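# Six arms hang a marquee roof on four posts

## Task

The six arms are fixed on the tabletop at these approximate scene-frame spots (metres), each facing the given angle in degrees counter-clockwise from +x: arm1 x=+0.29 y=+0.65 z=+0.72 facing -102; arm2 x=-0.22 y=+0.65 z=+0.72 facing -85; arm3 x=-0.31 y=-0.65 z=+0.72 facing +99; arm4 x=+0.24 y=-0.65 z=+0.72 facing +83; arm5 x=-0.70 y=-0.07 z=+0.72 facing +8; arm6 x=+0.70 y=+0.08 z=+0.72 facing +166. Put the marquee roof onto its four posts so that each post's spike passes through one corner ring and that ring sits fully down on it, with the centre of the roof sagging freely. Afterwards release the roof and pull the arms away; it only counts if the roof stays in place without any robot holding it. Every other object on the table must stay where it was: anything shifted, leaning or knocked over lowers the result, and knocking a rigid object out of the work area is a failure.

## Robot and tools

Robots: six identical i2rt Big YAM arms, arm1 to arm6, each with six joints, a two-finger gripper and a wrist camera. Their feet sit on the tabletop (z about 0.72 m) around the work area, as listed in the task. The hand can reach roughly 1.0 m from the joint-1 axis. Room cameras cam_high and cam_low are fixed; the wrist cameras are arm1_cam_wrist to arm6_cam_wrist.

Frame: one shared scene frame, origin on the floor, +z up, metres. The hand point is midway between the fingertips; the hand's z axis runs along the fingers and the fingers close along its y axis. Calibration lines give each camera's K, distortion D and T_world_to_cam (scene frame to camera frame); wrist fisheye images are 616x616, room images 672x504. Expect a few degrees and millimetres of error, more for wrist cameras because they depend on reported joint angles.

execute_actions: argument actions is a list holding one action or none. The action is an object keyed by robot name ("arm1"..."arm6"), each holding "joints", an object of absolute joint targets by name, not offsets. Any subset of arms and joints may be given; all start together and may finish at different moments. Keys and ranges: joint1_rad -2.879 to 2.879 (rotation about the foot, positive counter-clockwise viewed from above, 0 points the arm along its foot's facing direction); joint2_rad 0 to 3.141 (shoulder; 0 has the upper arm lying back roughly level, increasing raises it up and over forward); joint3_rad 0 to 3.019 (elbow; 0 is fully folded, increasing opens it); joint4_rad -1.692 to 1.57 (hand pitch, positive tilts fingers up); joint5_rad -1.57 to 1.57 (hand yaw, positive toward the arm's right); joint6_rad -2.094 to 2.094 (hand roll, positive clockwise seen from behind the hand); gripper_m 0 to 0.093, fingertip gap in metres. Completion tolerances are ±0.045, ±0.14, ±0.09, ±0.055, ±0.03, ±0.035 rad and ±0.003 m respectively. One action runs at most 15 s. Optional cameras picks which images return (names above, or "all"; omitted or null means all, [] means none). An unknown key, camera name or out-of-range value rejects the whole call and nothing moves. An empty actions list just reports state and images.

wait: seconds from 0 to 10; commands nothing new and returns the same report as an empty action.

zoom_image: camera plus region [x0, y0, x1, y1] in pixels of that camera's most recent full image, top-left origin, no larger than 504x504; gives a sharper close-up.

finished_scene: argument scene, the number of the current scene; ends it irreversibly after the last command has been held, then reports success and the next task. Answering without any tool call ends everything.

Reading results: joint_positions gives current angles; joint torques are total drive outputs with per-arm offset, scale and noise, so treat them cautiously. joint_status tells how each commanded motion ended: done, off_target (stopped short and may still be pushing), contact_stop or time_out (target dropped, holds where it stopped, except a time_out joint may keep pushing toward a target limited to 0.375, 0.375, 0.113, 0.225, 0.075, 0.3 rad from its position), not_followed (a self/inter-arm collision check refused the arm's targets; the gripper part still runs, and the refused targets may be retried on later actions). on_its_own lists what was not commanded this call; "held at" is the held target, not the actual angle. A "joint command not followed" line with a cause appears only on calls carrying an action. If a result reports a stop, the remaining motion calls in that reply are skipped.

Cautions: arms not mentioned keep driving toward earlier targets. Joints move at different speeds, so the hand can swing wide between postures; stage moves through safe intermediate postures. The arms do not stop on contact and can press very hard; to relieve a pushing joint, command its reported position. Tiny target changes may not move a joint, and a loaded joint sags. The collision check ignores fingers, gripper housings and wrist cameras and may react late, so keep arms apart yourself: a hard press between two robots ends the run. Holding loads heats motors; a MOTOR HOT warning comes at 85 °C and at 100 °C the arm and gripper go limp (OVER-TEMPERATURE FAULT, keys show limit_stop_at_motor_heat; resend targets afterward). The simulation keeps running while you think, holding the last command, and loose objects may occasionally get nudged. Avoid drops, slips, slams and hard hits; leave the roof resting on the spikes alone, grippers open and arms withdrawn, and do not disturb other objects.

Each tool is called after ">>>" in YAML: its name, and indented under it one key for each argument.

## Session

>>> execute_actions:
  actions: []

Scene clock: 0.00 s.
Joint torques (N m, as the arm reports them, + toward a larger angle): no reading
Motor temperatures (°C, as the motors report them): arm1=[25 28 27 26 27 28] | arm2=[29 29 26 28 29 25] | arm3=[28 29 27 28 28 26] | arm4=[28 26 26 28 29 28] | arm5=[28 27 29 27 28 28] | arm6=[26 27 26 27 29 27]
arm1.joint_positions: joint1_rad=+0.255 joint2_rad=+0.413 joint3_rad=+0.540 joint4_rad=-1.243 joint5_rad=+0.210 joint6_rad=-0.407 gripper_m=+0.095
arm1.joint_status: not commanded
arm1.hand: x=+0.2534 y=+0.4628 z=+0.9118 quat_wxyz=(-0.036, -0.554, -0.795, +0.245) (m; scene frame)
arm2.joint_positions: joint1_rad=-0.366 joint2_rad=+0.512 joint3_rad=+0.389 joint4_rad=-1.012 joint5_rad=-0.242 joint6_rad=+0.312 gripper_m=+0.094
arm2.joint_status: not commanded
arm2.hand: x=-0.2445 y=+0.4412 z=+0.9356 quat_wxyz=(-0.237, -0.850, -0.467, +0.061) (m; scene frame)
arm3.joint_positions: joint1_rad=+0.104 joint2_rad=+0.353 joint3_rad=+0.660 joint4_rad=-1.409 joint5_rad=+0.306 joint6_rad=+0.512 gripper_m=+0.095
arm3.joint_status: not commanded
arm3.hand: x=-0.2985 y=-0.4817 z=+0.9742 quat_wxyz=(-0.221, +0.561, -0.781, -0.161) (m; scene frame)
arm4.joint_positions: joint1_rad=-0.193 joint2_rad=+0.465 joint3_rad=+0.487 joint4_rad=-1.108 joint5_rad=-0.162 joint6_rad=-0.542 gripper_m=+0.094
arm4.joint_status: not commanded
arm4.hand: x=+0.2716 y=-0.4408 z=+0.9550 quat_wxyz=(-0.188, +0.781, -0.571, -0.166) (m; scene frame)
arm5.joint_positions: joint1_rad=+0.402 joint2_rad=+0.403 joint3_rad=+0.603 joint4_rad=-1.301 joint5_rad=+0.088 joint6_rad=+0.242 gripper_m=+0.095
arm5.joint_status: not commanded
arm5.hand: x=-0.5363 y=+0.0158 z=+0.9494 quat_wxyz=(-0.234, +0.146, -0.960, -0.053) (m; scene frame)
arm6.joint_positions: joint1_rad=-0.293 joint2_rad=+0.487 joint3_rad=+0.463 joint4_rad=-1.041 joint5_rad=-0.302 joint6_rad=-0.185 gripper_m=+0.094
arm6.joint_status: not commanded
arm6.hand: x=+0.4882 y=+0.1450 z=+0.9274 quat_wxyz=(+0.047, +0.949, -0.127, -0.284) (m; scene frame)
pictures: arm1_cam_wrist, arm2_cam_wrist, arm3_cam_wrist, arm4_cam_wrist, arm5_cam_wrist, arm6_cam_wrist, cam_high, cam_low
Images, in order (width x height): arm1_cam_wrist 616x616, arm2_cam_wrist 616x616, arm3_cam_wrist 616x616, arm4_cam_wrist 616x616, arm5_cam_wrist 616x616, arm6_cam_wrist 616x616, cam_high 672x504, cam_low 672x504.

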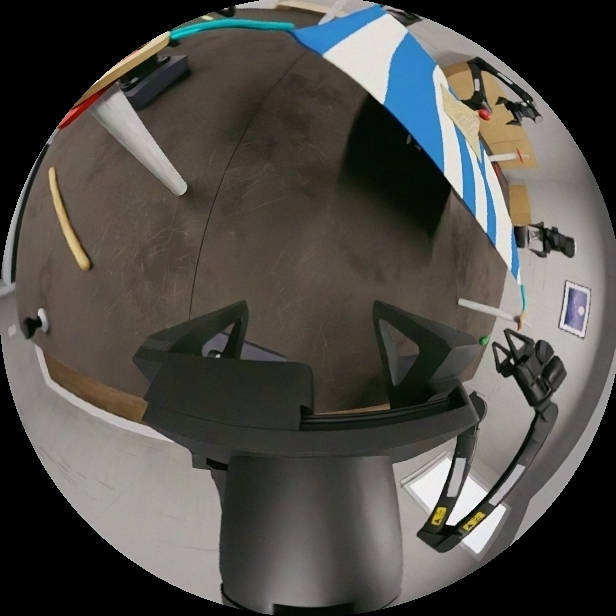

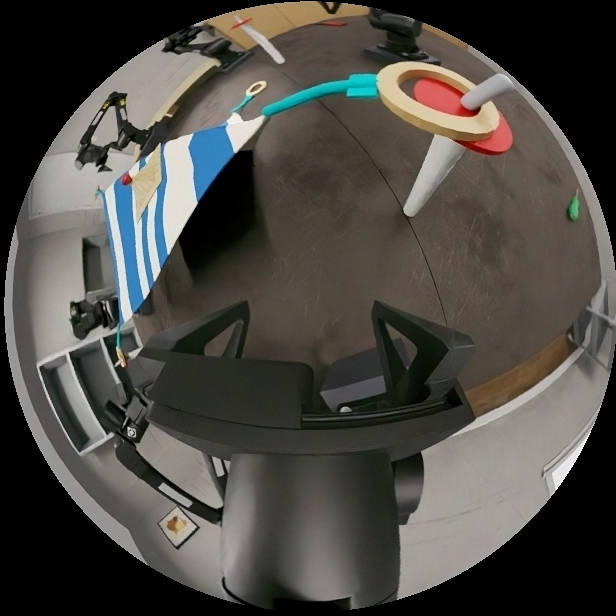

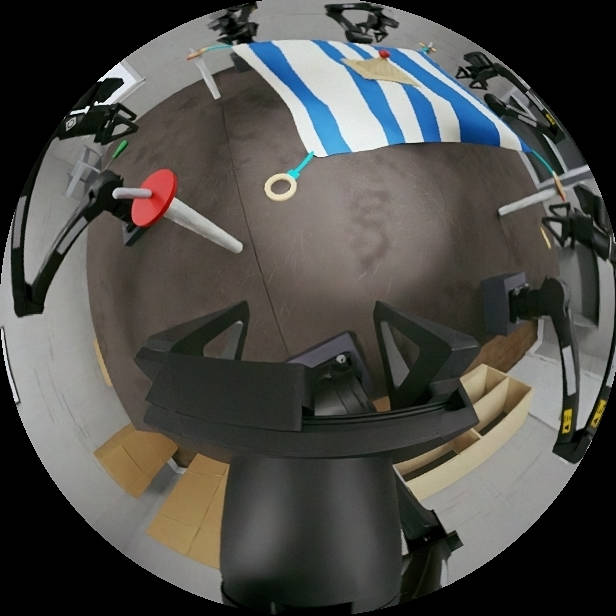

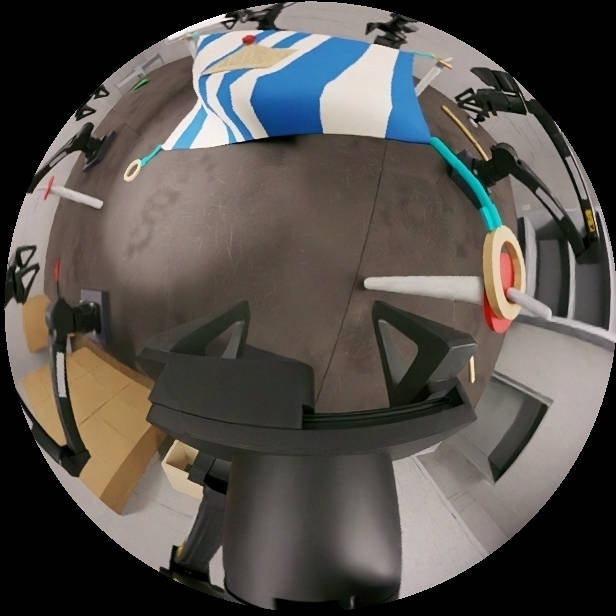

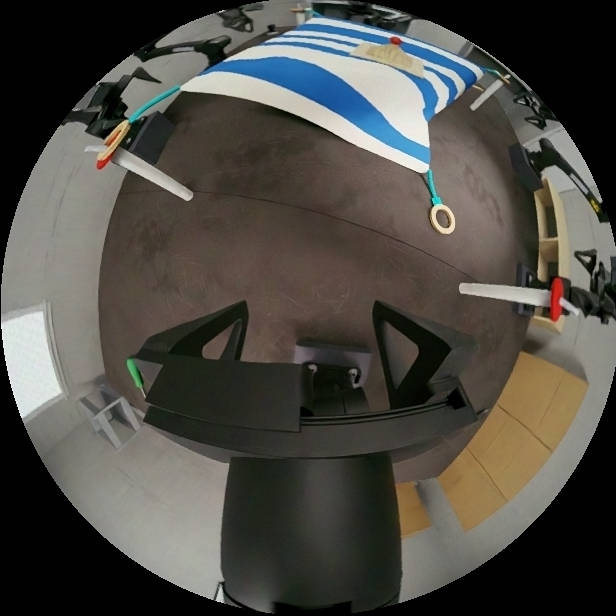

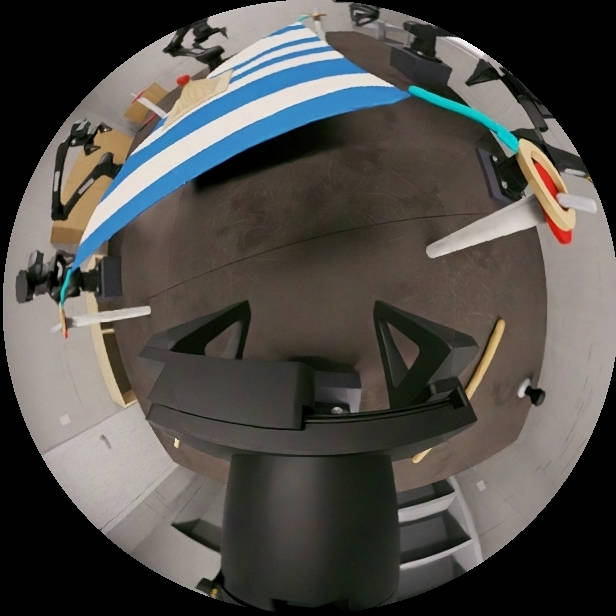

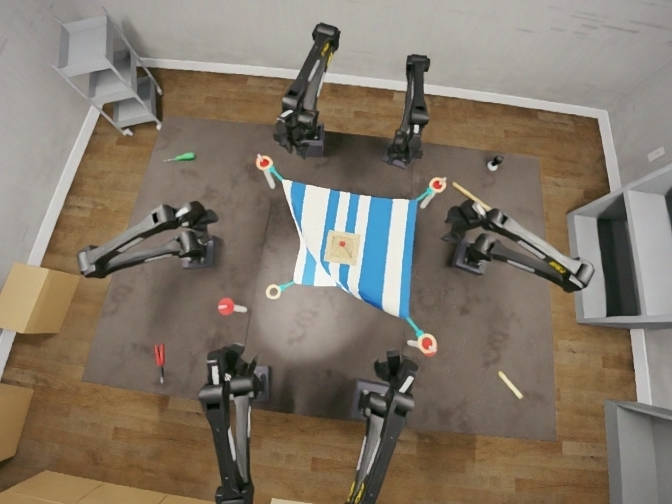

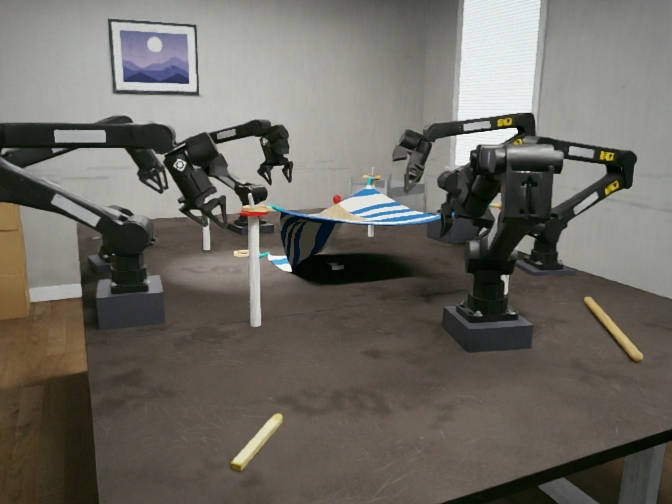

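>>> zoom_image:
  camera: "arm3_cam_wrist"
  region: [100,120,340,270]

>>> zoom_image:
  camera: "cam_high"
  region: [200,140,470,370]

>>> execute_actions:
  actions:
    - {"arm3":{"joints":{"joint1_rad":-0.25,"joint2_rad":0.9,"joint3_rad":0.95,"joint4_rad":-1.6,"joint5_rad":0,"joint6_rad":0}}}
  cameras: ["arm3_cam_wrist","cam_low"]

Region (100, 120, 340, 270) of arm3_cam_wrist's 616x616 image, scaled by 2.100, with more detail than that image has; it fills the top 315 rows of this view, and the rest is white.

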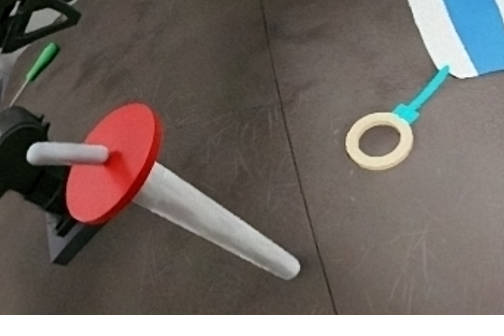

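Region (200, 140, 470, 370) of cam_high's 672x504 image, scaled by 1.867, with more detail than that image has; it fills the top 429 rows of this view, and the rest is white.

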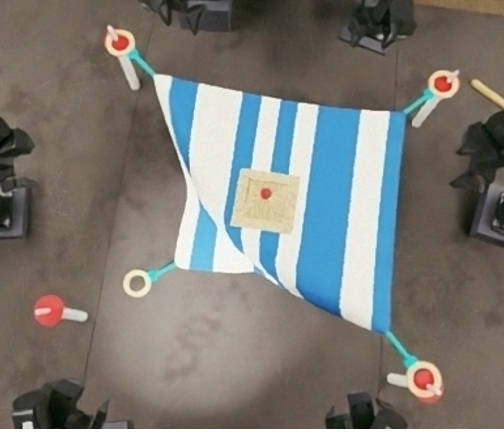

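Scene clock: 6.47 s.
Joint torques (N m, as the arm reports them, + toward a larger angle): arm1=[-0.14  0.38 12.14  1.26  0.23  0.01] | arm2=[ 2.39  2.42 13.7   1.73 -0.21  0.03] | arm3=[-0.39 -2.74  9.9  -0.74  0.    0.04] | arm4=[-0.29  0.65 12.21  1.21 -0.15 -0.03] | arm5=[ 1.98  1.26 10.32  0.99 -0.03  0.02] | arm6=[-0.31  2.62 12.09  1.35 -0.25 -0.04]
Motor temperatures (°C, as the motors report them): arm1=[25 28 28 26 27 28] | arm2=[29 29 28 28 29 25] | arm3=[28 29 28 28 28 26] | arm4=[28 26 28 28 29 28] | arm5=[28 27 30 27 28 28] | arm6=[26 27 28 27 29 27]
arm1.joint_positions: joint1_rad=+0.255 joint2_rad=+0.413 joint3_rad=+0.540 joint4_rad=-1.243 joint5_rad=+0.210 joint6_rad=-0.407 gripper_m=+0.095
arm1.joint_status: not commanded
arm1.hand: x=+0.2534 y=+0.4628 z=+0.9118 quat_wxyz=(-0.036, -0.554, -0.795, +0.245) (m; scene frame)
arm2.joint_positions: joint1_rad=-0.366 joint2_rad=+0.512 joint3_rad=+0.389 joint4_rad=-1.012 joint5_rad=-0.242 joint6_rad=+0.312 gripper_m=+0.094
arm2.joint_status: not commanded
arm2.hand: x=-0.2445 y=+0.4412 z=+0.9356 quat_wxyz=(-0.237, -0.850, -0.467, +0.061) (m; scene frame)
arm3.joint_positions: joint1_rad=-0.244 joint2_rad=+0.905 joint3_rad=+0.919 joint4_rad=-1.585 joint5_rad=+0.004 joint6_rad=+0.008 gripper_m=+0.095
arm3.joint_status: all done
arm3.hand: x=-0.2869 y=-0.4292 z=+0.9756 quat_wxyz=(+0.002, +0.674, -0.739, -0.005) (m; scene frame)
arm4.joint_positions: joint1_rad=-0.193 joint2_rad=+0.465 joint3_rad=+0.487 joint4_rad=-1.108 joint5_rad=-0.162 joint6_rad=-0.542 gripper_m=+0.094
arm4.joint_status: not commanded
arm4.hand: x=+0.2716 y=-0.4408 z=+0.9550 quat_wxyz=(-0.188, +0.781, -0.571, -0.166) (m; scene frame)
arm5.joint_positions: joint1_rad=+0.402 joint2_rad=+0.403 joint3_rad=+0.603 joint4_rad=-1.301 joint5_rad=+0.088 joint6_rad=+0.242 gripper_m=+0.095
arm5.joint_status: not commanded
arm5.hand: x=-0.5363 y=+0.0158 z=+0.9494 quat_wxyz=(-0.234, +0.146, -0.960, -0.053) (m; scene frame)
arm6.joint_positions: joint1_rad=-0.293 joint2_rad=+0.487 joint3_rad=+0.463 joint4_rad=-1.041 joint5_rad=-0.302 joint6_rad=-0.185 gripper_m=+0.094
arm6.joint_status: not commanded
arm6.hand: x=+0.4882 y=+0.1450 z=+0.9274 quat_wxyz=(+0.047, +0.949, -0.127, -0.284) (m; scene frame)
pictures: arm3_cam_wrist, cam_low
camera_calibration (this result's frames):
arm3_cam_wrist: T_world_to_cam=[[0.995886, -0.0887343, -0.0183822, 0.261451], [-0.0626491, -0.820757, 0.567832, -0.914833], [-0.0654734, -0.564344, -0.82294, 0.663739], [0, 0, 0, 1]] pos_world=[-0.274231, -0.35308, 1.07049]
Images, in order (width x height): arm3_cam_wrist 616x616, cam_low 672x504.

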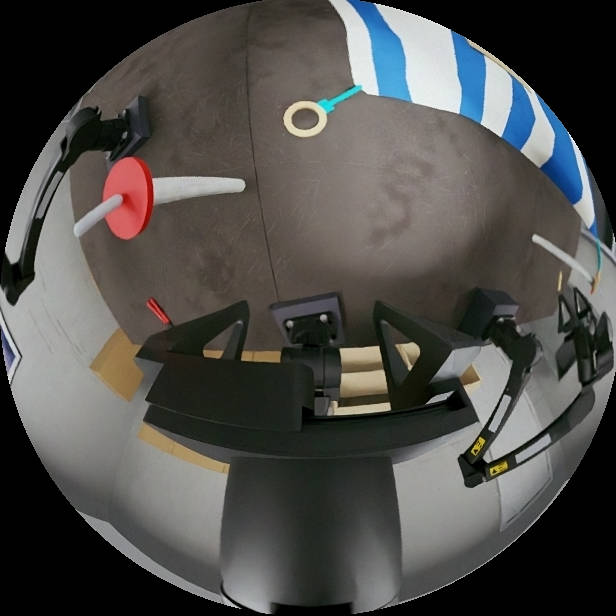

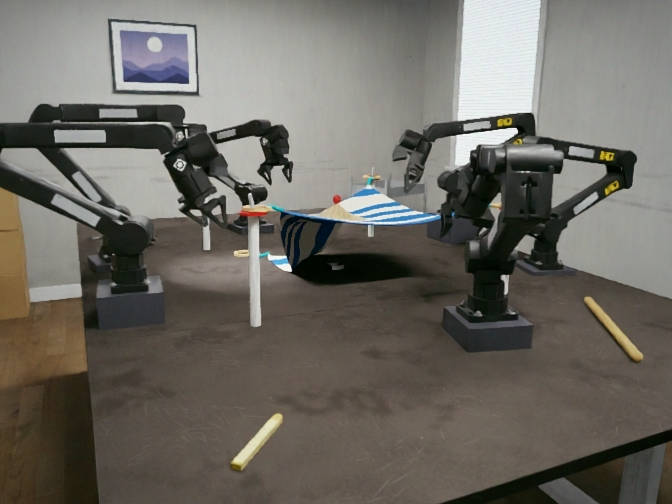

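>>> execute_actions:
  actions:
    - {"arm3":{"joints":{"joint1_rad":-0.28,"joint2_rad":1.5,"joint3_rad":1.2,"joint4_rad":-1.27,"joint6_rad":1.0,"gripper_m":0.05}}}
  cameras: ["arm3_cam_wrist","cam_high"]

Scene clock: 10.03 s.
Joint torques (N m, as the arm reports them, + toward a larger angle): arm1=[ 0.11  0.4  12.24  1.32  0.22  0.01] | arm2=[ 2.32  2.44 13.71  1.76 -0.2   0.03] | arm3=[ -0.29 -13.57   8.56   0.21   0.1    0.21] | arm4=[-0.28  0.68 12.21  1.21 -0.15 -0.02] | arm5=[ 2.05  1.38 10.31  0.99 -0.03  0.03] | arm6=[-0.26  2.58 12.05  1.4  -0.25 -0.06]
Motor temperatures (°C, as the motors report them): arm1=[25 28 29 26 27 28] | arm2=[29 29 29 28 29 25] | arm3=[28 29 29 28 28 26] | arm4=[28 26 29 28 29 28] | arm5=[28 27 31 27 28 28] | arm6=[26 27 29 27 29 27]
arm1.joint_positions: joint1_rad=+0.255 joint2_rad=+0.413 joint3_rad=+0.540 joint4_rad=-1.243 joint5_rad=+0.210 joint6_rad=-0.407 gripper_m=+0.095
arm1.joint_status: not commanded
arm1.hand: x=+0.2534 y=+0.4628 z=+0.9118 quat_wxyz=(-0.036, -0.554, -0.795, +0.245) (m; scene frame)
arm2.joint_positions: joint1_rad=-0.366 joint2_rad=+0.512 joint3_rad=+0.389 joint4_rad=-1.012 joint5_rad=-0.242 joint6_rad=+0.312 gripper_m=+0.094
arm2.joint_status: not commanded
arm2.hand: x=-0.2445 y=+0.4412 z=+0.9356 quat_wxyz=(-0.237, -0.850, -0.467, +0.061) (m; scene frame)
arm3.joint_positions: joint1_rad=-0.274 joint2_rad=+1.507 joint3_rad=+1.180 joint4_rad=-1.283 joint5_rad=+0.003 joint6_rad=+0.992 gripper_m=+0.050
arm3.joint_status: all done
arm3.hand: x=-0.2599 y=-0.2362 z=+0.8907 quat_wxyz=(+0.012, +0.231, -0.973, +0.015) (m; scene frame)
arm4.joint_positions: joint1_rad=-0.193 joint2_rad=+0.465 joint3_rad=+0.487 joint4_rad=-1.108 joint5_rad=-0.162 joint6_rad=-0.542 gripper_m=+0.094
arm4.joint_status: not commanded
arm4.hand: x=+0.2716 y=-0.4408 z=+0.9550 quat_wxyz=(-0.188, +0.781, -0.571, -0.166) (m; scene frame)
arm5.joint_positions: joint1_rad=+0.402 joint2_rad=+0.403 joint3_rad=+0.603 joint4_rad=-1.301 joint5_rad=+0.088 joint6_rad=+0.242 gripper_m=+0.095
arm5.joint_status: not commanded
arm5.hand: x=-0.5363 y=+0.0158 z=+0.9494 quat_wxyz=(-0.234, +0.146, -0.960, -0.053) (m; scene frame)
arm6.joint_positions: joint1_rad=-0.293 joint2_rad=+0.487 joint3_rad=+0.463 joint4_rad=-1.041 joint5_rad=-0.302 joint6_rad=-0.185 gripper_m=+0.094
arm6.joint_status: not commanded
arm6.hand: x=+0.4882 y=+0.1450 z=+0.9274 quat_wxyz=(+0.047, +0.949, -0.127, -0.284) (m; scene frame)
pictures: arm3_cam_wrist, cam_high
camera_calibration (this result's frames):
arm3_cam_wrist: T_world_to_cam=[[0.451746, -0.892002, 0.0160629, -0.111726], [-0.721462, -0.354668, 0.59473, -0.791534], [-0.524803, -0.280255, -0.803765, 0.635171], [0, 0, 0, 1]] pos_world=[-0.187251, -0.202381, 0.983072]
Images, in order (width x height): arm3_cam_wrist 616x616, cam_high 672x504.

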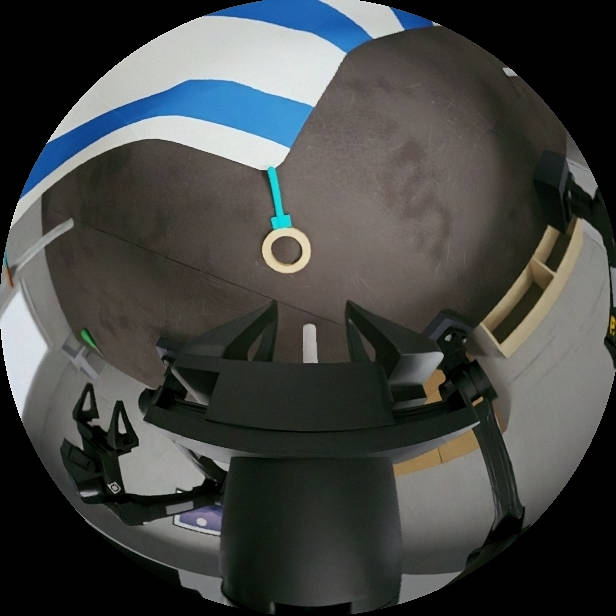

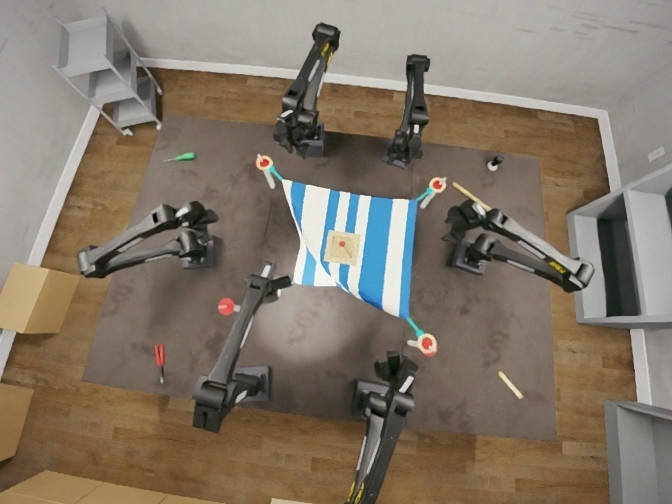

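>>> execute_actions:
  actions:
    - {"arm3":{"joints":{"joint1_rad":-0.312,"joint2_rad":1.74,"joint3_rad":1.19,"joint4_rad":-0.975,"joint6_rad":0.87}}}
  cameras: ["arm3_cam_wrist"]

Scene clock: 13.43 s.
Joint torques (N m, as the arm reports them, + toward a larger angle): arm1=[ 0.11  0.75 12.12  1.14  0.25  0.03] | arm2=[ 2.34  2.42 13.73  1.74 -0.2   0.03] | arm3=[  0.01 -16.74   6.97   0.36   0.1    0.03] | arm4=[-0.26  0.69 12.21  1.22 -0.15 -0.02] | arm5=[ 1.96  1.36 10.31  0.98 -0.03  0.03] | arm6=[ 0.26  3.1  12.09  1.32 -0.25 -0.06]
Motor temperatures (°C, as the motors report them): arm1=[25 28 30 26 27 28] | arm2=[29 29 30 28 29 25] | arm3=[28 29 29 28 28 26] | arm4=[28 26 29 28 29 28] | arm5=[28 27 32 27 28 28] | arm6=[26 27 30 27 29 27]
arm1.joint_positions: joint1_rad=+0.255 joint2_rad=+0.413 joint3_rad=+0.540 joint4_rad=-1.243 joint5_rad=+0.210 joint6_rad=-0.407 gripper_m=+0.095
arm1.joint_status: not commanded
arm1.hand: x=+0.2534 y=+0.4628 z=+0.9118 quat_wxyz=(-0.036, -0.554, -0.795, +0.245) (m; scene frame)
arm2.joint_positions: joint1_rad=-0.366 joint2_rad=+0.512 joint3_rad=+0.389 joint4_rad=-1.012 joint5_rad=-0.242 joint6_rad=+0.312 gripper_m=+0.094
arm2.joint_status: not commanded
arm2.hand: x=-0.2445 y=+0.4412 z=+0.9356 quat_wxyz=(-0.237, -0.850, -0.467, +0.061) (m; scene frame)
arm3.joint_positions: joint1_rad=-0.309 joint2_rad=+1.750 joint3_rad=+1.180 joint4_rad=-0.991 joint5_rad=+0.003 joint6_rad=+0.878 gripper_m=+0.050
arm3.joint_status: all done
arm3.hand: x=-0.2375 y=-0.1758 z=+0.7853 quat_wxyz=(+0.003, +0.269, -0.963, -0.008) (m; scene frame)
arm4.joint_positions: joint1_rad=-0.193 joint2_rad=+0.465 joint3_rad=+0.487 joint4_rad=-1.108 joint5_rad=-0.162 joint6_rad=-0.542 gripper_m=+0.094
arm4.joint_status: not commanded
arm4.hand: x=+0.2716 y=-0.4408 z=+0.9550 quat_wxyz=(-0.188, +0.781, -0.571, -0.166) (m; scene frame)
arm5.joint_positions: joint1_rad=+0.402 joint2_rad=+0.403 joint3_rad=+0.603 joint4_rad=-1.301 joint5_rad=+0.088 joint6_rad=+0.242 gripper_m=+0.095
arm5.joint_status: not commanded
arm5.hand: x=-0.5363 y=+0.0158 z=+0.9494 quat_wxyz=(-0.234, +0.146, -0.960, -0.053) (m; scene frame)
arm6.joint_positions: joint1_rad=-0.293 joint2_rad=+0.487 joint3_rad=+0.463 joint4_rad=-1.041 joint5_rad=-0.302 joint6_rad=-0.185 gripper_m=+0.094
arm6.joint_status: not commanded
arm6.hand: x=+0.4882 y=+0.1450 z=+0.9274 quat_wxyz=(+0.047, +0.949, -0.127, -0.284) (m; scene frame)
pictures: arm3_cam_wrist
camera_calibration (this result's frames):
arm3_cam_wrist: T_world_to_cam=[[0.51978, -0.853939, -0.0248439, -0.0112642], [-0.693248, -0.438607, 0.571867, -0.681422], [-0.499236, -0.280022, -0.81997, 0.597956], [0, 0, 0, 1]] pos_world=[-0.168018, -0.141055, 0.879709]
Images, in order (width x height): arm3_cam_wrist 616x616.

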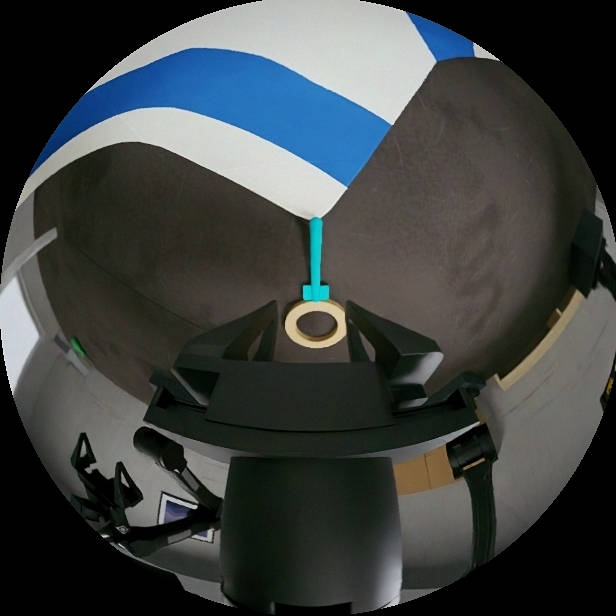

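>>> execute_actions:
  actions:
    - {"arm3":{"joints":{"joint2_rad":1.795,"joint3_rad":1.125,"joint4_rad":-0.865}}}
  cameras: ["arm3_cam_wrist"]

Scene clock: 17.27 s.
Joint torques (N m, as the arm reports them, + toward a larger angle): arm1=[ 0.1   1.26 12.11  1.19  0.21 -0.02] | arm2=[ 2.23  2.37 13.73  1.72 -0.2   0.03] | arm3=[  0.04 -13.85   5.77   0.53   0.1    0.05] | arm4=[-0.28  0.65 12.21  1.23 -0.15 -0.03] | arm5=[ 2.01  1.35 10.31  0.99 -0.03  0.02] | arm6=[-0.31  2.92 12.06  1.37 -0.24 -0.05]
Motor temperatures (°C, as the motors report them): arm1=[25 28 30 26 27 28] | arm2=[29 29 30 28 29 25] | arm3=[28 29 29 28 28 26] | arm4=[28 26 30 28 29 28] | arm5=[28 27 32 27 28 28] | arm6=[26 27 30 27 29 27]
arm1.joint_positions: joint1_rad=+0.255 joint2_rad=+0.413 joint3_rad=+0.540 joint4_rad=-1.243 joint5_rad=+0.210 joint6_rad=-0.407 gripper_m=+0.095
arm1.joint_status: not commanded
arm1.hand: x=+0.2534 y=+0.4628 z=+0.9118 quat_wxyz=(-0.036, -0.554, -0.795, +0.245) (m; scene frame)
arm2.joint_positions: joint1_rad=-0.366 joint2_rad=+0.512 joint3_rad=+0.389 joint4_rad=-1.012 joint5_rad=-0.242 joint6_rad=+0.312 gripper_m=+0.094
arm2.joint_status: not commanded
arm2.hand: x=-0.2445 y=+0.4412 z=+0.9356 quat_wxyz=(-0.237, -0.850, -0.467, +0.061) (m; scene frame)
arm3.joint_positions: joint1_rad=-0.309 joint2_rad=+1.777 joint3_rad=+1.128 joint4_rad=-0.882 joint5_rad=+0.003 joint6_rad=+0.877 gripper_m=+0.050
arm3.joint_status: all done
arm3.hand: x=-0.2379 y=-0.1754 z=+0.7574 quat_wxyz=(-0.003, +0.269, -0.963, -0.022) (m; scene frame)
arm4.joint_positions: joint1_rad=-0.193 joint2_rad=+0.465 joint3_rad=+0.487 joint4_rad=-1.108 joint5_rad=-0.162 joint6_rad=-0.542 gripper_m=+0.094
arm4.joint_status: not commanded
arm4.hand: x=+0.2716 y=-0.4408 z=+0.9550 quat_wxyz=(-0.188, +0.781, -0.571, -0.166) (m; scene frame)
arm5.joint_positions: joint1_rad=+0.402 joint2_rad=+0.403 joint3_rad=+0.603 joint4_rad=-1.301 joint5_rad=+0.088 joint6_rad=+0.242 gripper_m=+0.095
arm5.joint_status: not commanded
arm5.hand: x=-0.5363 y=+0.0158 z=+0.9494 quat_wxyz=(-0.234, +0.146, -0.960, -0.053) (m; scene frame)
arm6.joint_positions: joint1_rad=-0.293 joint2_rad=+0.487 joint3_rad=+0.463 joint4_rad=-1.041 joint5_rad=-0.302 joint6_rad=-0.185 gripper_m=+0.094
arm6.joint_status: not commanded
arm6.hand: x=+0.4882 y=+0.1450 z=+0.9274 quat_wxyz=(+0.047, +0.949, -0.127, -0.284) (m; scene frame)
pictures: arm3_cam_wrist
camera_calibration (this result's frames):
arm3_cam_wrist: T_world_to_cam=[[0.520198, -0.852631, -0.0491233, 0.00725917], [-0.695768, -0.456446, 0.554584, -0.656241], [-0.495278, -0.254316, -0.830676, 0.588604], [0, 0, 0, 1]] pos_world=[-0.168845, -0.143658, 0.853237]
Images, in order (width x height): arm3_cam_wrist 616x616.

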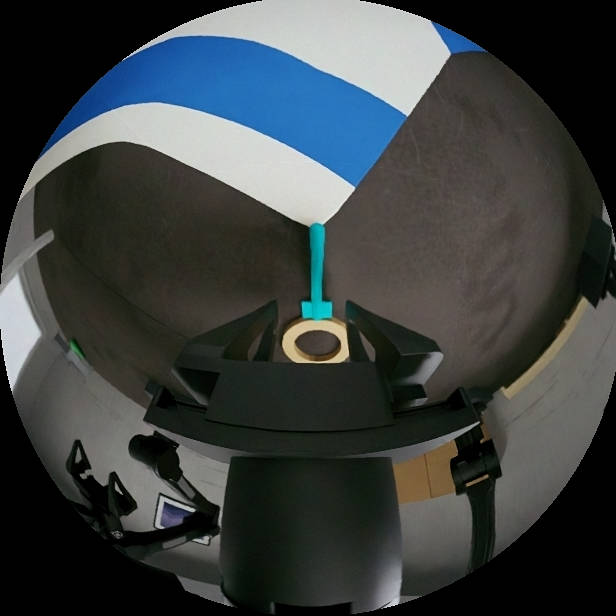

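>>> execute_actions:
  actions:
    - {"arm3":{"joints":{"joint2_rad":1.83,"joint3_rad":1.09,"joint4_rad":-0.845}}}
  cameras: ["arm3_cam_wrist"]

Scene clock: 19.37 s.
Joint torques (N m, as the arm reports them, + toward a larger angle): arm1=[ 0.5   0.46 12.06  1.27  0.18 -0.03] | arm2=[ 2.34  2.46 13.67  1.76 -0.2   0.02] | arm3=[  0.06 -13.41   5.34   0.29   0.13   0.05] | arm4=[-0.25  0.66 12.21  1.22 -0.15 -0.03] | arm5=[ 1.96  1.38 10.33  0.98 -0.03  0.02] | arm6=[ 0.03  3.41 12.08  1.4  -0.24 -0.05]
Motor temperatures (°C, as the motors report them): arm1=[25 28 30 26 27 28] | arm2=[29 29 31 28 29 25] | arm3=[28 29 29 28 28 26] | arm4=[28 26 30 28 29 28] | arm5=[28 27 32 27 28 28] | arm6=[26 27 31 27 29 27]
arm1.joint_positions: joint1_rad=+0.255 joint2_rad=+0.413 joint3_rad=+0.540 joint4_rad=-1.243 joint5_rad=+0.210 joint6_rad=-0.407 gripper_m=+0.095
arm1.joint_status: not commanded
arm1.hand: x=+0.2534 y=+0.4628 z=+0.9118 quat_wxyz=(-0.036, -0.554, -0.795, +0.245) (m; scene frame)
arm2.joint_positions: joint1_rad=-0.366 joint2_rad=+0.512 joint3_rad=+0.389 joint4_rad=-1.012 joint5_rad=-0.242 joint6_rad=+0.312 gripper_m=+0.094
arm2.joint_status: not commanded
arm2.hand: x=-0.2445 y=+0.4412 z=+0.9356 quat_wxyz=(-0.237, -0.850, -0.467, +0.061) (m; scene frame)
arm3.joint_positions: joint1_rad=-0.309 joint2_rad=+1.807 joint3_rad=+1.095 joint4_rad=-0.857 joint5_rad=+0.003 joint6_rad=+0.877 gripper_m=+0.050
arm3.joint_status: all done
arm3.hand: x=-0.2403 y=-0.1892 z=+0.7339 quat_wxyz=(+0.004, +0.269, -0.963, -0.005) (m; scene frame)
arm4.joint_positions: joint1_rad=-0.193 joint2_rad=+0.465 joint3_rad=+0.487 joint4_rad=-1.108 joint5_rad=-0.162 joint6_rad=-0.542 gripper_m=+0.094
arm4.joint_status: not commanded
arm4.hand: x=+0.2716 y=-0.4408 z=+0.9550 quat_wxyz=(-0.188, +0.781, -0.571, -0.166) (m; scene frame)
arm5.joint_positions: joint1_rad=+0.402 joint2_rad=+0.403 joint3_rad=+0.603 joint4_rad=-1.301 joint5_rad=+0.088 joint6_rad=+0.242 gripper_m=+0.095
arm5.joint_status: not commanded
arm5.hand: x=-0.5363 y=+0.0158 z=+0.9494 quat_wxyz=(-0.234, +0.146, -0.960, -0.053) (m; scene frame)
arm6.joint_positions: joint1_rad=-0.293 joint2_rad=+0.487 joint3_rad=+0.463 joint4_rad=-1.041 joint5_rad=-0.302 joint6_rad=-0.185 gripper_m=+0.094
arm6.joint_status: not commanded
arm6.hand: x=+0.4882 y=+0.1450 z=+0.9274 quat_wxyz=(+0.047, +0.949, -0.127, -0.284) (m; scene frame)
pictures: arm3_cam_wrist
camera_calibration (this result's frames):
arm3_cam_wrist: T_world_to_cam=[[0.520827, -0.853445, -0.0192866, -0.0263112], [-0.692092, -0.435369, 0.575727, -0.66182], [-0.499748, -0.286506, -0.817414, 0.547441], [0, 0, 0, 1]] pos_world=[-0.170754, -0.153746, 0.828006]
Images, in order (width x height): arm3_cam_wrist 616x616.

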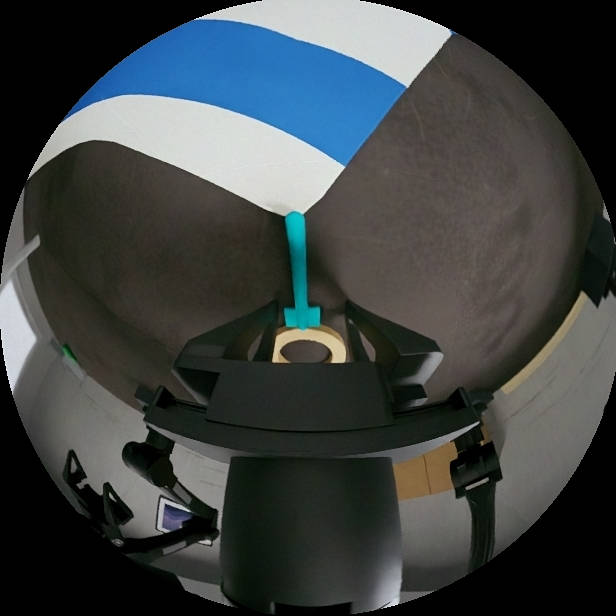

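>>> execute_actions:
  actions:
    - {"arm3":{"joints":{"joint2_rad":1.855,"joint4_rad":-0.805}}}
  cameras: ["arm3_cam_wrist"]

>>> execute_actions:
  actions:
    - {"arm3":{"joints":{"gripper_m":0.0}}}
  cameras: ["arm3_cam_wrist"]

Scene clock: 22.93 s.
Joint torques (N m, as the arm reports them, + toward a larger angle): arm1=[ 0.35  0.31 12.15  1.05  0.2  -0.03] | arm2=[ 2.23  2.39 13.74  1.72 -0.2   0.03] | arm3=[  0.05 -11.23   5.36   1.08   0.1    0.05] | arm4=[-0.28  0.66 12.21  1.22 -0.15 -0.02] | arm5=[ 2.    1.27 10.31  0.99 -0.02  0.02] | arm6=[ 0.08  2.78 11.99  1.33 -0.24 -0.05]
Motor temperatures (°C, as the motors report them): arm1=[25 28 30 26 27 28] | arm2=[29 29 31 28 29 25] | arm3=[28 30 29 29 28 26] | arm4=[28 26 30 28 29 28] | arm5=[28 27 33 27 28 28] | arm6=[26 27 31 27 29 27]
arm1.joint_positions: joint1_rad=+0.255 joint2_rad=+0.413 joint3_rad=+0.540 joint4_rad=-1.243 joint5_rad=+0.210 joint6_rad=-0.407 gripper_m=+0.095
arm1.joint_status: not commanded
arm1.hand: x=+0.2534 y=+0.4628 z=+0.9118 quat_wxyz=(-0.036, -0.554, -0.795, +0.245) (m; scene frame)
arm2.joint_positions: joint1_rad=-0.366 joint2_rad=+0.512 joint3_rad=+0.389 joint4_rad=-1.012 joint5_rad=-0.242 joint6_rad=+0.312 gripper_m=+0.094
arm2.joint_status: not commanded
arm2.hand: x=-0.2445 y=+0.4412 z=+0.9356 quat_wxyz=(-0.237, -0.850, -0.467, +0.061) (m; scene frame)
arm3.joint_positions: joint1_rad=-0.309 joint2_rad=+1.807 joint3_rad=+1.095 joint4_rad=-0.836 joint5_rad=+0.003 joint6_rad=+0.877 gripper_m=+0.050
arm3.joint_status: all done
arm3.hand: x=-0.2396 y=-0.1841 z=+0.7340 quat_wxyz=(+0.000, +0.269, -0.963, -0.014) (m; scene frame)
arm4.joint_positions: joint1_rad=-0.193 joint2_rad=+0.465 joint3_rad=+0.487 joint4_rad=-1.108 joint5_rad=-0.162 joint6_rad=-0.542 gripper_m=+0.094
arm4.joint_status: not commanded
arm4.hand: x=+0.2716 y=-0.4408 z=+0.9550 quat_wxyz=(-0.188, +0.781, -0.571, -0.166) (m; scene frame)
arm5.joint_positions: joint1_rad=+0.402 joint2_rad=+0.403 joint3_rad=+0.603 joint4_rad=-1.301 joint5_rad=+0.088 joint6_rad=+0.242 gripper_m=+0.095
arm5.joint_status: not commanded
arm5.hand: x=-0.5363 y=+0.0158 z=+0.9494 quat_wxyz=(-0.234, +0.146, -0.960, -0.053) (m; scene frame)
arm6.joint_positions: joint1_rad=-0.293 joint2_rad=+0.487 joint3_rad=+0.463 joint4_rad=-1.041 joint5_rad=-0.302 joint6_rad=-0.185 gripper_m=+0.094
arm6.joint_status: not commanded
arm6.hand: x=+0.4882 y=+0.1450 z=+0.9274 quat_wxyz=(+0.047, +0.949, -0.127, -0.284) (m; scene frame)
pictures: arm3_cam_wrist
camera_calibration (this result's frames):
arm3_cam_wrist: T_world_to_cam=[[0.520642, -0.853042, -0.0353758, -0.0105144], [-0.693999, -0.446979, 0.564424, -0.653412], [-0.49729, -0.269312, -0.824727, 0.558467], [0, 0, 0, 1]] pos_world=[-0.170273, -0.150629, 0.829012]
Images, in order (width x height): arm3_cam_wrist 616x616.

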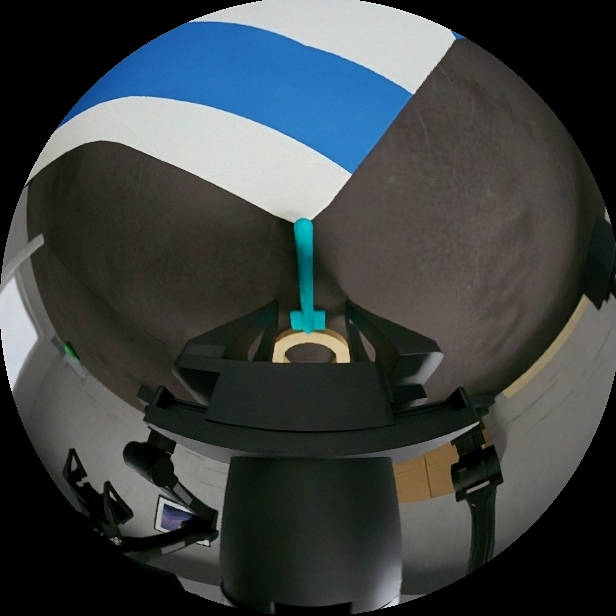

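Scene clock: 23.53 s.
Joint torques (N m, as the arm reports them, + toward a larger angle): arm1=[-0.41  1.11 12.33  1.17  0.24 -0.01] | arm2=[ 2.29  2.45 13.71  1.74 -0.2   0.03] | arm3=[  0.03 -11.31   5.37   0.72   0.14   0.06] | arm4=[-0.27  0.68 12.21  1.23 -0.15 -0.02] | arm5=[ 1.92  1.31 10.32  0.99 -0.02  0.02] | arm6=[-0.16  2.74 12.05  1.39 -0.25 -0.04]
Motor temperatures (°C, as the motors report them): arm1=[25 28 30 26 27 28] | arm2=[29 29 31 28 29 25] | arm3=[28 30 29 29 28 26] | arm4=[28 26 30 28 29 28] | arm5=[28 27 33 27 28 28] | arm6=[26 27 31 27 29 27]
arm1.joint_positions: joint1_rad=+0.255 joint2_rad=+0.413 joint3_rad=+0.540 joint4_rad=-1.243 joint5_rad=+0.210 joint6_rad=-0.407 gripper_m=+0.095
arm1.joint_status: not commanded
arm1.hand: x=+0.2534 y=+0.4628 z=+0.9118 quat_wxyz=(-0.036, -0.554, -0.795, +0.245) (m; scene frame)
arm2.joint_positions: joint1_rad=-0.366 joint2_rad=+0.512 joint3_rad=+0.389 joint4_rad=-1.012 joint5_rad=-0.242 joint6_rad=+0.312 gripper_m=+0.094
arm2.joint_status: not commanded
arm2.hand: x=-0.2445 y=+0.4412 z=+0.9356 quat_wxyz=(-0.237, -0.850, -0.467, +0.061) (m; scene frame)
arm3.joint_positions: joint1_rad=-0.309 joint2_rad=+1.808 joint3_rad=+1.095 joint4_rad=-0.827 joint5_rad=+0.001 joint6_rad=+0.877 gripper_m=+0.019
arm3.joint_status: gripper_m off_target (ended at +0.019, target +0.000)
arm3.hand: x=-0.2395 y=-0.1819 z=+0.7335 quat_wxyz=(-0.001, +0.269, -0.963, -0.018) (m; scene frame)
arm4.joint_positions: joint1_rad=-0.193 joint2_rad=+0.465 joint3_rad=+0.487 joint4_rad=-1.108 joint5_rad=-0.162 joint6_rad=-0.542 gripper_m=+0.094
arm4.joint_status: not commanded
arm4.hand: x=+0.2716 y=-0.4408 z=+0.9550 quat_wxyz=(-0.188, +0.781, -0.571, -0.166) (m; scene frame)
arm5.joint_positions: joint1_rad=+0.402 joint2_rad=+0.403 joint3_rad=+0.603 joint4_rad=-1.301 joint5_rad=+0.088 joint6_rad=+0.242 gripper_m=+0.095
arm5.joint_status: not commanded
arm5.hand: x=-0.5363 y=+0.0158 z=+0.9494 quat_wxyz=(-0.234, +0.146, -0.960, -0.053) (m; scene frame)
arm6.joint_positions: joint1_rad=-0.293 joint2_rad=+0.487 joint3_rad=+0.463 joint4_rad=-1.041 joint5_rad=-0.302 joint6_rad=-0.185 gripper_m=+0.094
arm6.joint_status: not commanded
arm6.hand: x=+0.4882 y=+0.1450 z=+0.9274 quat_wxyz=(+0.047, +0.949, -0.127, -0.284) (m; scene frame)
pictures: arm3_cam_wrist
camera_calibration (this result's frames):
arm3_cam_wrist: T_world_to_cam=[[0.520889, -0.852552, -0.0427822, -0.0031038], [-0.69372, -0.451987, 0.560768, -0.650302], [-0.497421, -0.262419, -0.826867, 0.561514], [0, 0, 0, 1]] pos_world=[-0.170202, -0.149222, 0.828833]
Images, in order (width x height): arm3_cam_wrist 616x616.

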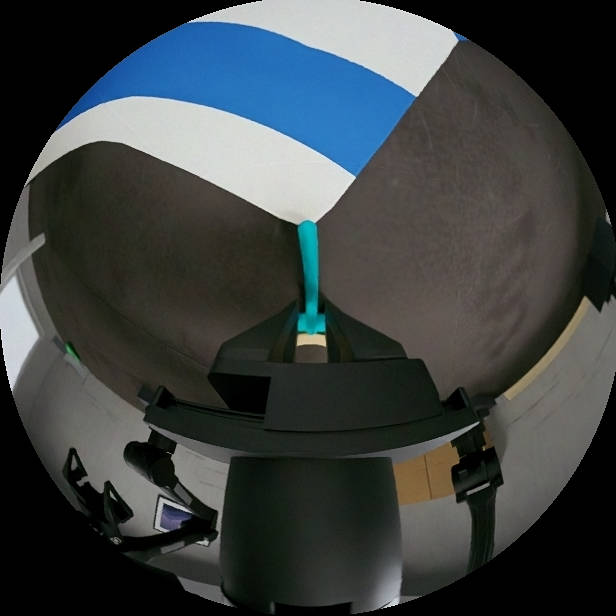

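>>> execute_actions:
  actions:
    - {"arm3":{"joints":{"joint2_rad":1.5,"joint3_rad":1.55,"joint4_rad":-1.59}}}
  cameras: ["arm3_cam_wrist","cam_low","cam_high"]

Scene clock: 26.60 s.
Joint torques (N m, as the arm reports them, + toward a larger angle): arm1=[-0.38  0.99 12.15  1.11  0.18 -0.01] | arm2=[ 2.35  2.49 13.74  1.73 -0.2   0.03] | arm3=[ -0.01 -12.96   7.75  -0.69   0.14   0.06] | arm4=[-0.27  0.68 12.21  1.22 -0.15 -0.02] | arm5=[ 1.87  1.35 10.31  0.97 -0.03  0.02] | arm6=[-0.24  2.76 11.97  1.41 -0.24 -0.04]
Motor temperatures (°C, as the motors report them): arm1=[25 28 31 26 27 28] | arm2=[29 29 31 28 29 25] | arm3=[28 30 29 29 28 26] | arm4=[28 26 31 28 29 28] | arm5=[28 27 33 27 28 28] | arm6=[26 27 31 27 29 27]
arm1.joint_positions: joint1_rad=+0.255 joint2_rad=+0.413 joint3_rad=+0.540 joint4_rad=-1.243 joint5_rad=+0.210 joint6_rad=-0.407 gripper_m=+0.095
arm1.joint_status: not commanded
arm1.hand: x=+0.2534 y=+0.4628 z=+0.9118 quat_wxyz=(-0.036, -0.554, -0.795, +0.245) (m; scene frame)
arm2.joint_positions: joint1_rad=-0.366 joint2_rad=+0.512 joint3_rad=+0.389 joint4_rad=-1.012 joint5_rad=-0.242 joint6_rad=+0.312 gripper_m=+0.094
arm2.joint_status: not commanded
arm2.hand: x=-0.2445 y=+0.4412 z=+0.9356 quat_wxyz=(-0.237, -0.850, -0.467, +0.061) (m; scene frame)
arm3.joint_positions: joint1_rad=-0.309 joint2_rad=+1.494 joint3_rad=+1.548 joint4_rad=-1.575 joint5_rad=+0.001 joint6_rad=+0.876 gripper_m=+0.019
arm3.joint_status: all done
arm3.hand: x=-0.2380 y=-0.2027 z=+1.0348 quat_wxyz=(-0.005, +0.269, -0.963, -0.027) (m; scene frame)
arm4.joint_positions: joint1_rad=-0.193 joint2_rad=+0.465 joint3_rad=+0.487 joint4_rad=-1.108 joint5_rad=-0.162 joint6_rad=-0.542 gripper_m=+0.094
arm4.joint_status: not commanded
arm4.hand: x=+0.2716 y=-0.4408 z=+0.9550 quat_wxyz=(-0.188, +0.781, -0.571, -0.166) (m; scene frame)
arm5.joint_positions: joint1_rad=+0.402 joint2_rad=+0.403 joint3_rad=+0.603 joint4_rad=-1.301 joint5_rad=+0.088 joint6_rad=+0.242 gripper_m=+0.095
arm5.joint_status: not commanded
arm5.hand: x=-0.5363 y=+0.0158 z=+0.9494 quat_wxyz=(-0.234, +0.146, -0.960, -0.053) (m; scene frame)
arm6.joint_positions: joint1_rad=-0.293 joint2_rad=+0.487 joint3_rad=+0.463 joint4_rad=-1.041 joint5_rad=-0.302 joint6_rad=-0.185 gripper_m=+0.094
arm6.joint_status: not commanded
arm6.hand: x=+0.4882 y=+0.1450 z=+0.9274 quat_wxyz=(+0.047, +0.949, -0.127, -0.284) (m; scene frame)
pictures: arm3_cam_wrist, cam_high, cam_low
camera_calibration (this result's frames):
arm3_cam_wrist: T_world_to_cam=[[0.521113, -0.851576, -0.0570869, 0.00634261], [-0.695219, -0.462328, 0.550386, -0.819346], [-0.495088, -0.247125, -0.832957, 0.815876], [0, 0, 0, 1]] pos_world=[-0.168999, -0.171781, 1.13091]
Images, in order (width x height): arm3_cam_wrist 616x616, cam_high 672x504, cam_low 672x504.

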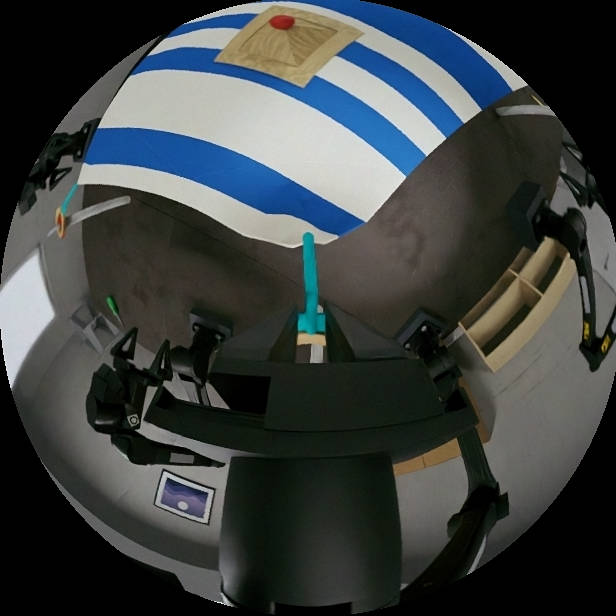

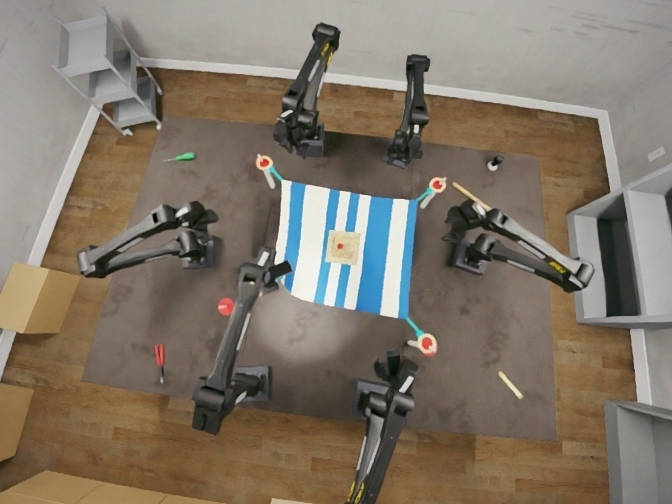

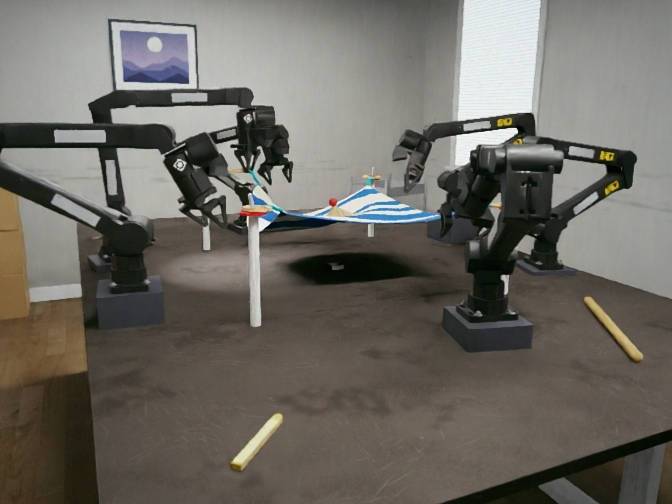

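>>> execute_actions:
  actions:
    - {"arm3":{"joints":{"joint1_rad":-0.06,"joint2_rad":1.33,"joint3_rad":1.45,"joint4_rad":-1.69,"joint6_rad":1.03}},"arm5":{"joints":{"joint1_rad":-0.3,"joint2_rad":0.3,"joint3_rad":0.75,"joint4_rad":-0.9,"joint6_rad":0}}}
  cameras: ["arm3_cam_wrist","arm5_cam_wrist","cam_low","cam_high"]

Scene clock: 30.07 s.
Joint torques (N m, as the arm reports them, + toward a larger angle): arm1=[ 0.3   0.87 12.12  1.23  0.2  -0.03] | arm2=[ 2.32  2.33 13.73  1.75 -0.2   0.02] | arm3=[-0.19 -8.52  8.07 -0.75  0.14  0.23] | arm4=[-0.29  0.66 12.21  1.23 -0.15 -0.03] | arm5=[ 1.25  1.65 11.32  2.74 -0.06 -0.12] | arm6=[-0.03  2.78 12.08  1.38 -0.25 -0.06]
Motor temperatures (°C, as the motors report them): arm1=[25 28 31 26 27 28] | arm2=[29 29 32 28 29 25] | arm3=[28 30 29 28 28 26] | arm4=[28 26 31 28 29 28] | arm5=[28 27 33 27 28 28] | arm6=[26 27 32 27 29 27]
arm1.joint_positions: joint1_rad=+0.255 joint2_rad=+0.413 joint3_rad=+0.540 joint4_rad=-1.243 joint5_rad=+0.210 joint6_rad=-0.407 gripper_m=+0.095
arm1.joint_status: not commanded
arm1.hand: x=+0.2534 y=+0.4628 z=+0.9118 quat_wxyz=(-0.036, -0.554, -0.795, +0.245) (m; scene frame)
arm2.joint_positions: joint1_rad=-0.366 joint2_rad=+0.512 joint3_rad=+0.389 joint4_rad=-1.012 joint5_rad=-0.242 joint6_rad=+0.312 gripper_m=+0.094
arm2.joint_status: not commanded
arm2.hand: x=-0.2445 y=+0.4412 z=+0.9356 quat_wxyz=(-0.237, -0.850, -0.467, +0.061) (m; scene frame)
arm3.joint_positions: joint1_rad=-0.056 joint2_rad=+1.320 joint3_rad=+1.445 joint4_rad=-1.675 joint5_rad=+0.002 joint6_rad=+1.023 gripper_m=+0.019
arm3.joint_status: all done
arm3.hand: x=-0.3442 y=-0.2760 z=+1.0639 quat_wxyz=(+0.003, +0.321, -0.947, -0.015) (m; scene frame)
arm4.joint_positions: joint1_rad=-0.193 joint2_rad=+0.465 joint3_rad=+0.487 joint4_rad=-1.108 joint5_rad=-0.162 joint6_rad=-0.542 gripper_m=+0.094
arm4.joint_status: not commanded
arm4.hand: x=+0.2716 y=-0.4408 z=+0.9550 quat_wxyz=(-0.188, +0.781, -0.571, -0.166) (m; scene frame)
arm5.joint_positions: joint1_rad=-0.292 joint2_rad=+0.303 joint3_rad=+0.702 joint4_rad=-0.930 joint5_rad=+0.088 joint6_rad=+0.013 gripper_m=+0.095
arm5.joint_status: all done
arm5.hand: x=-0.4620 y=-0.1174 z=+1.0837 quat_wxyz=(-0.496, -0.084, -0.862, +0.065) (m; scene frame)
arm6.joint_positions: joint1_rad=-0.293 joint2_rad=+0.487 joint3_rad=+0.463 joint4_rad=-1.041 joint5_rad=-0.302 joint6_rad=-0.185 gripper_m=+0.094
arm6.joint_status: not commanded
arm6.hand: x=+0.4882 y=+0.1450 z=+0.9274 quat_wxyz=(+0.047, +0.949, -0.127, -0.284) (m; scene frame)
pictures: arm3_cam_wrist, arm5_cam_wrist, cam_high, cam_low
camera_calibration (this result's frames):
arm3_cam_wrist: T_world_to_cam=[[0.609147, -0.792136, -0.0382114, 0.0275568], [-0.6398, -0.51933, 0.566526, -0.956889], [-0.46861, -0.32065, -0.823157, 0.747795], [0, 0, 0, 1]] pos_world=[-0.278579, -0.235332, 1.15871]
arm5_cam_wrist: T_world_to_cam=[[-0.211379, -0.976959, 0.0295071, -0.246213], [-0.897996, 0.182197, -0.400509, 0.0429334], [0.385905, -0.111156, -0.915818, 1.27754], [0, 0, 0, 1]] pos_world=[-0.506498, -0.106356, 1.19445]
Images, in order (width x height): arm3_cam_wrist 616x616, arm5_cam_wrist 616x616, cam_high 672x504, cam_low 672x504.

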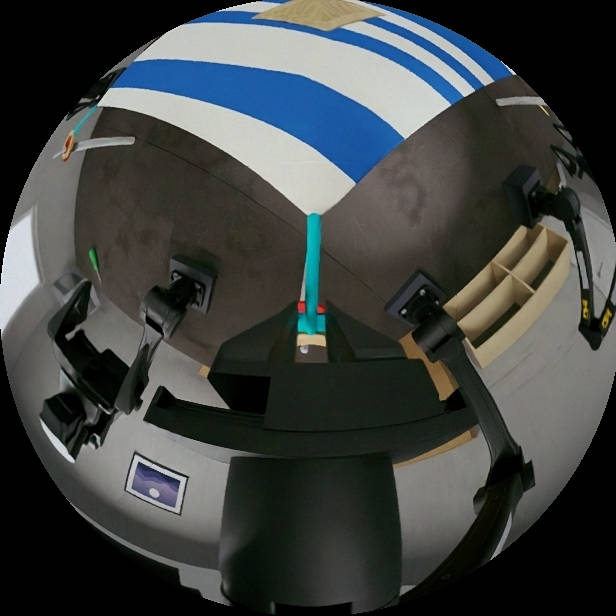

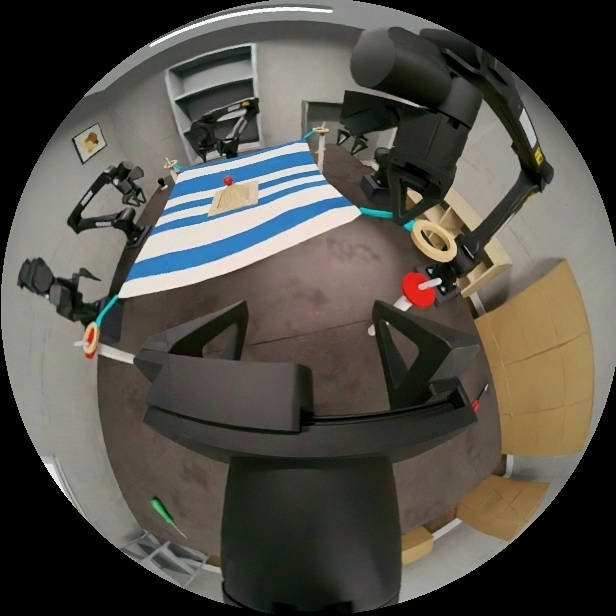

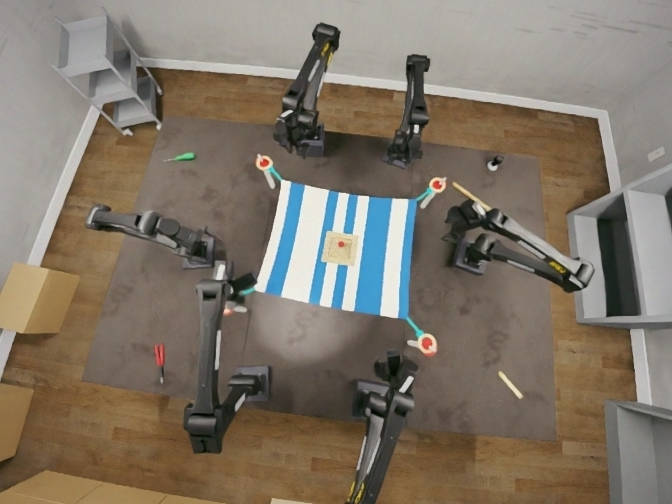

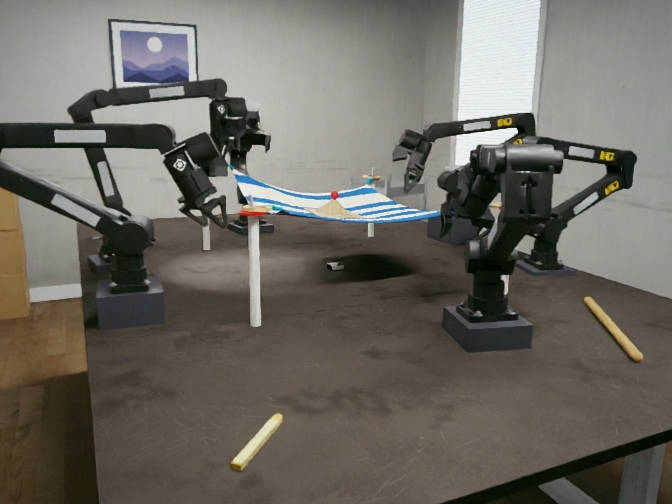

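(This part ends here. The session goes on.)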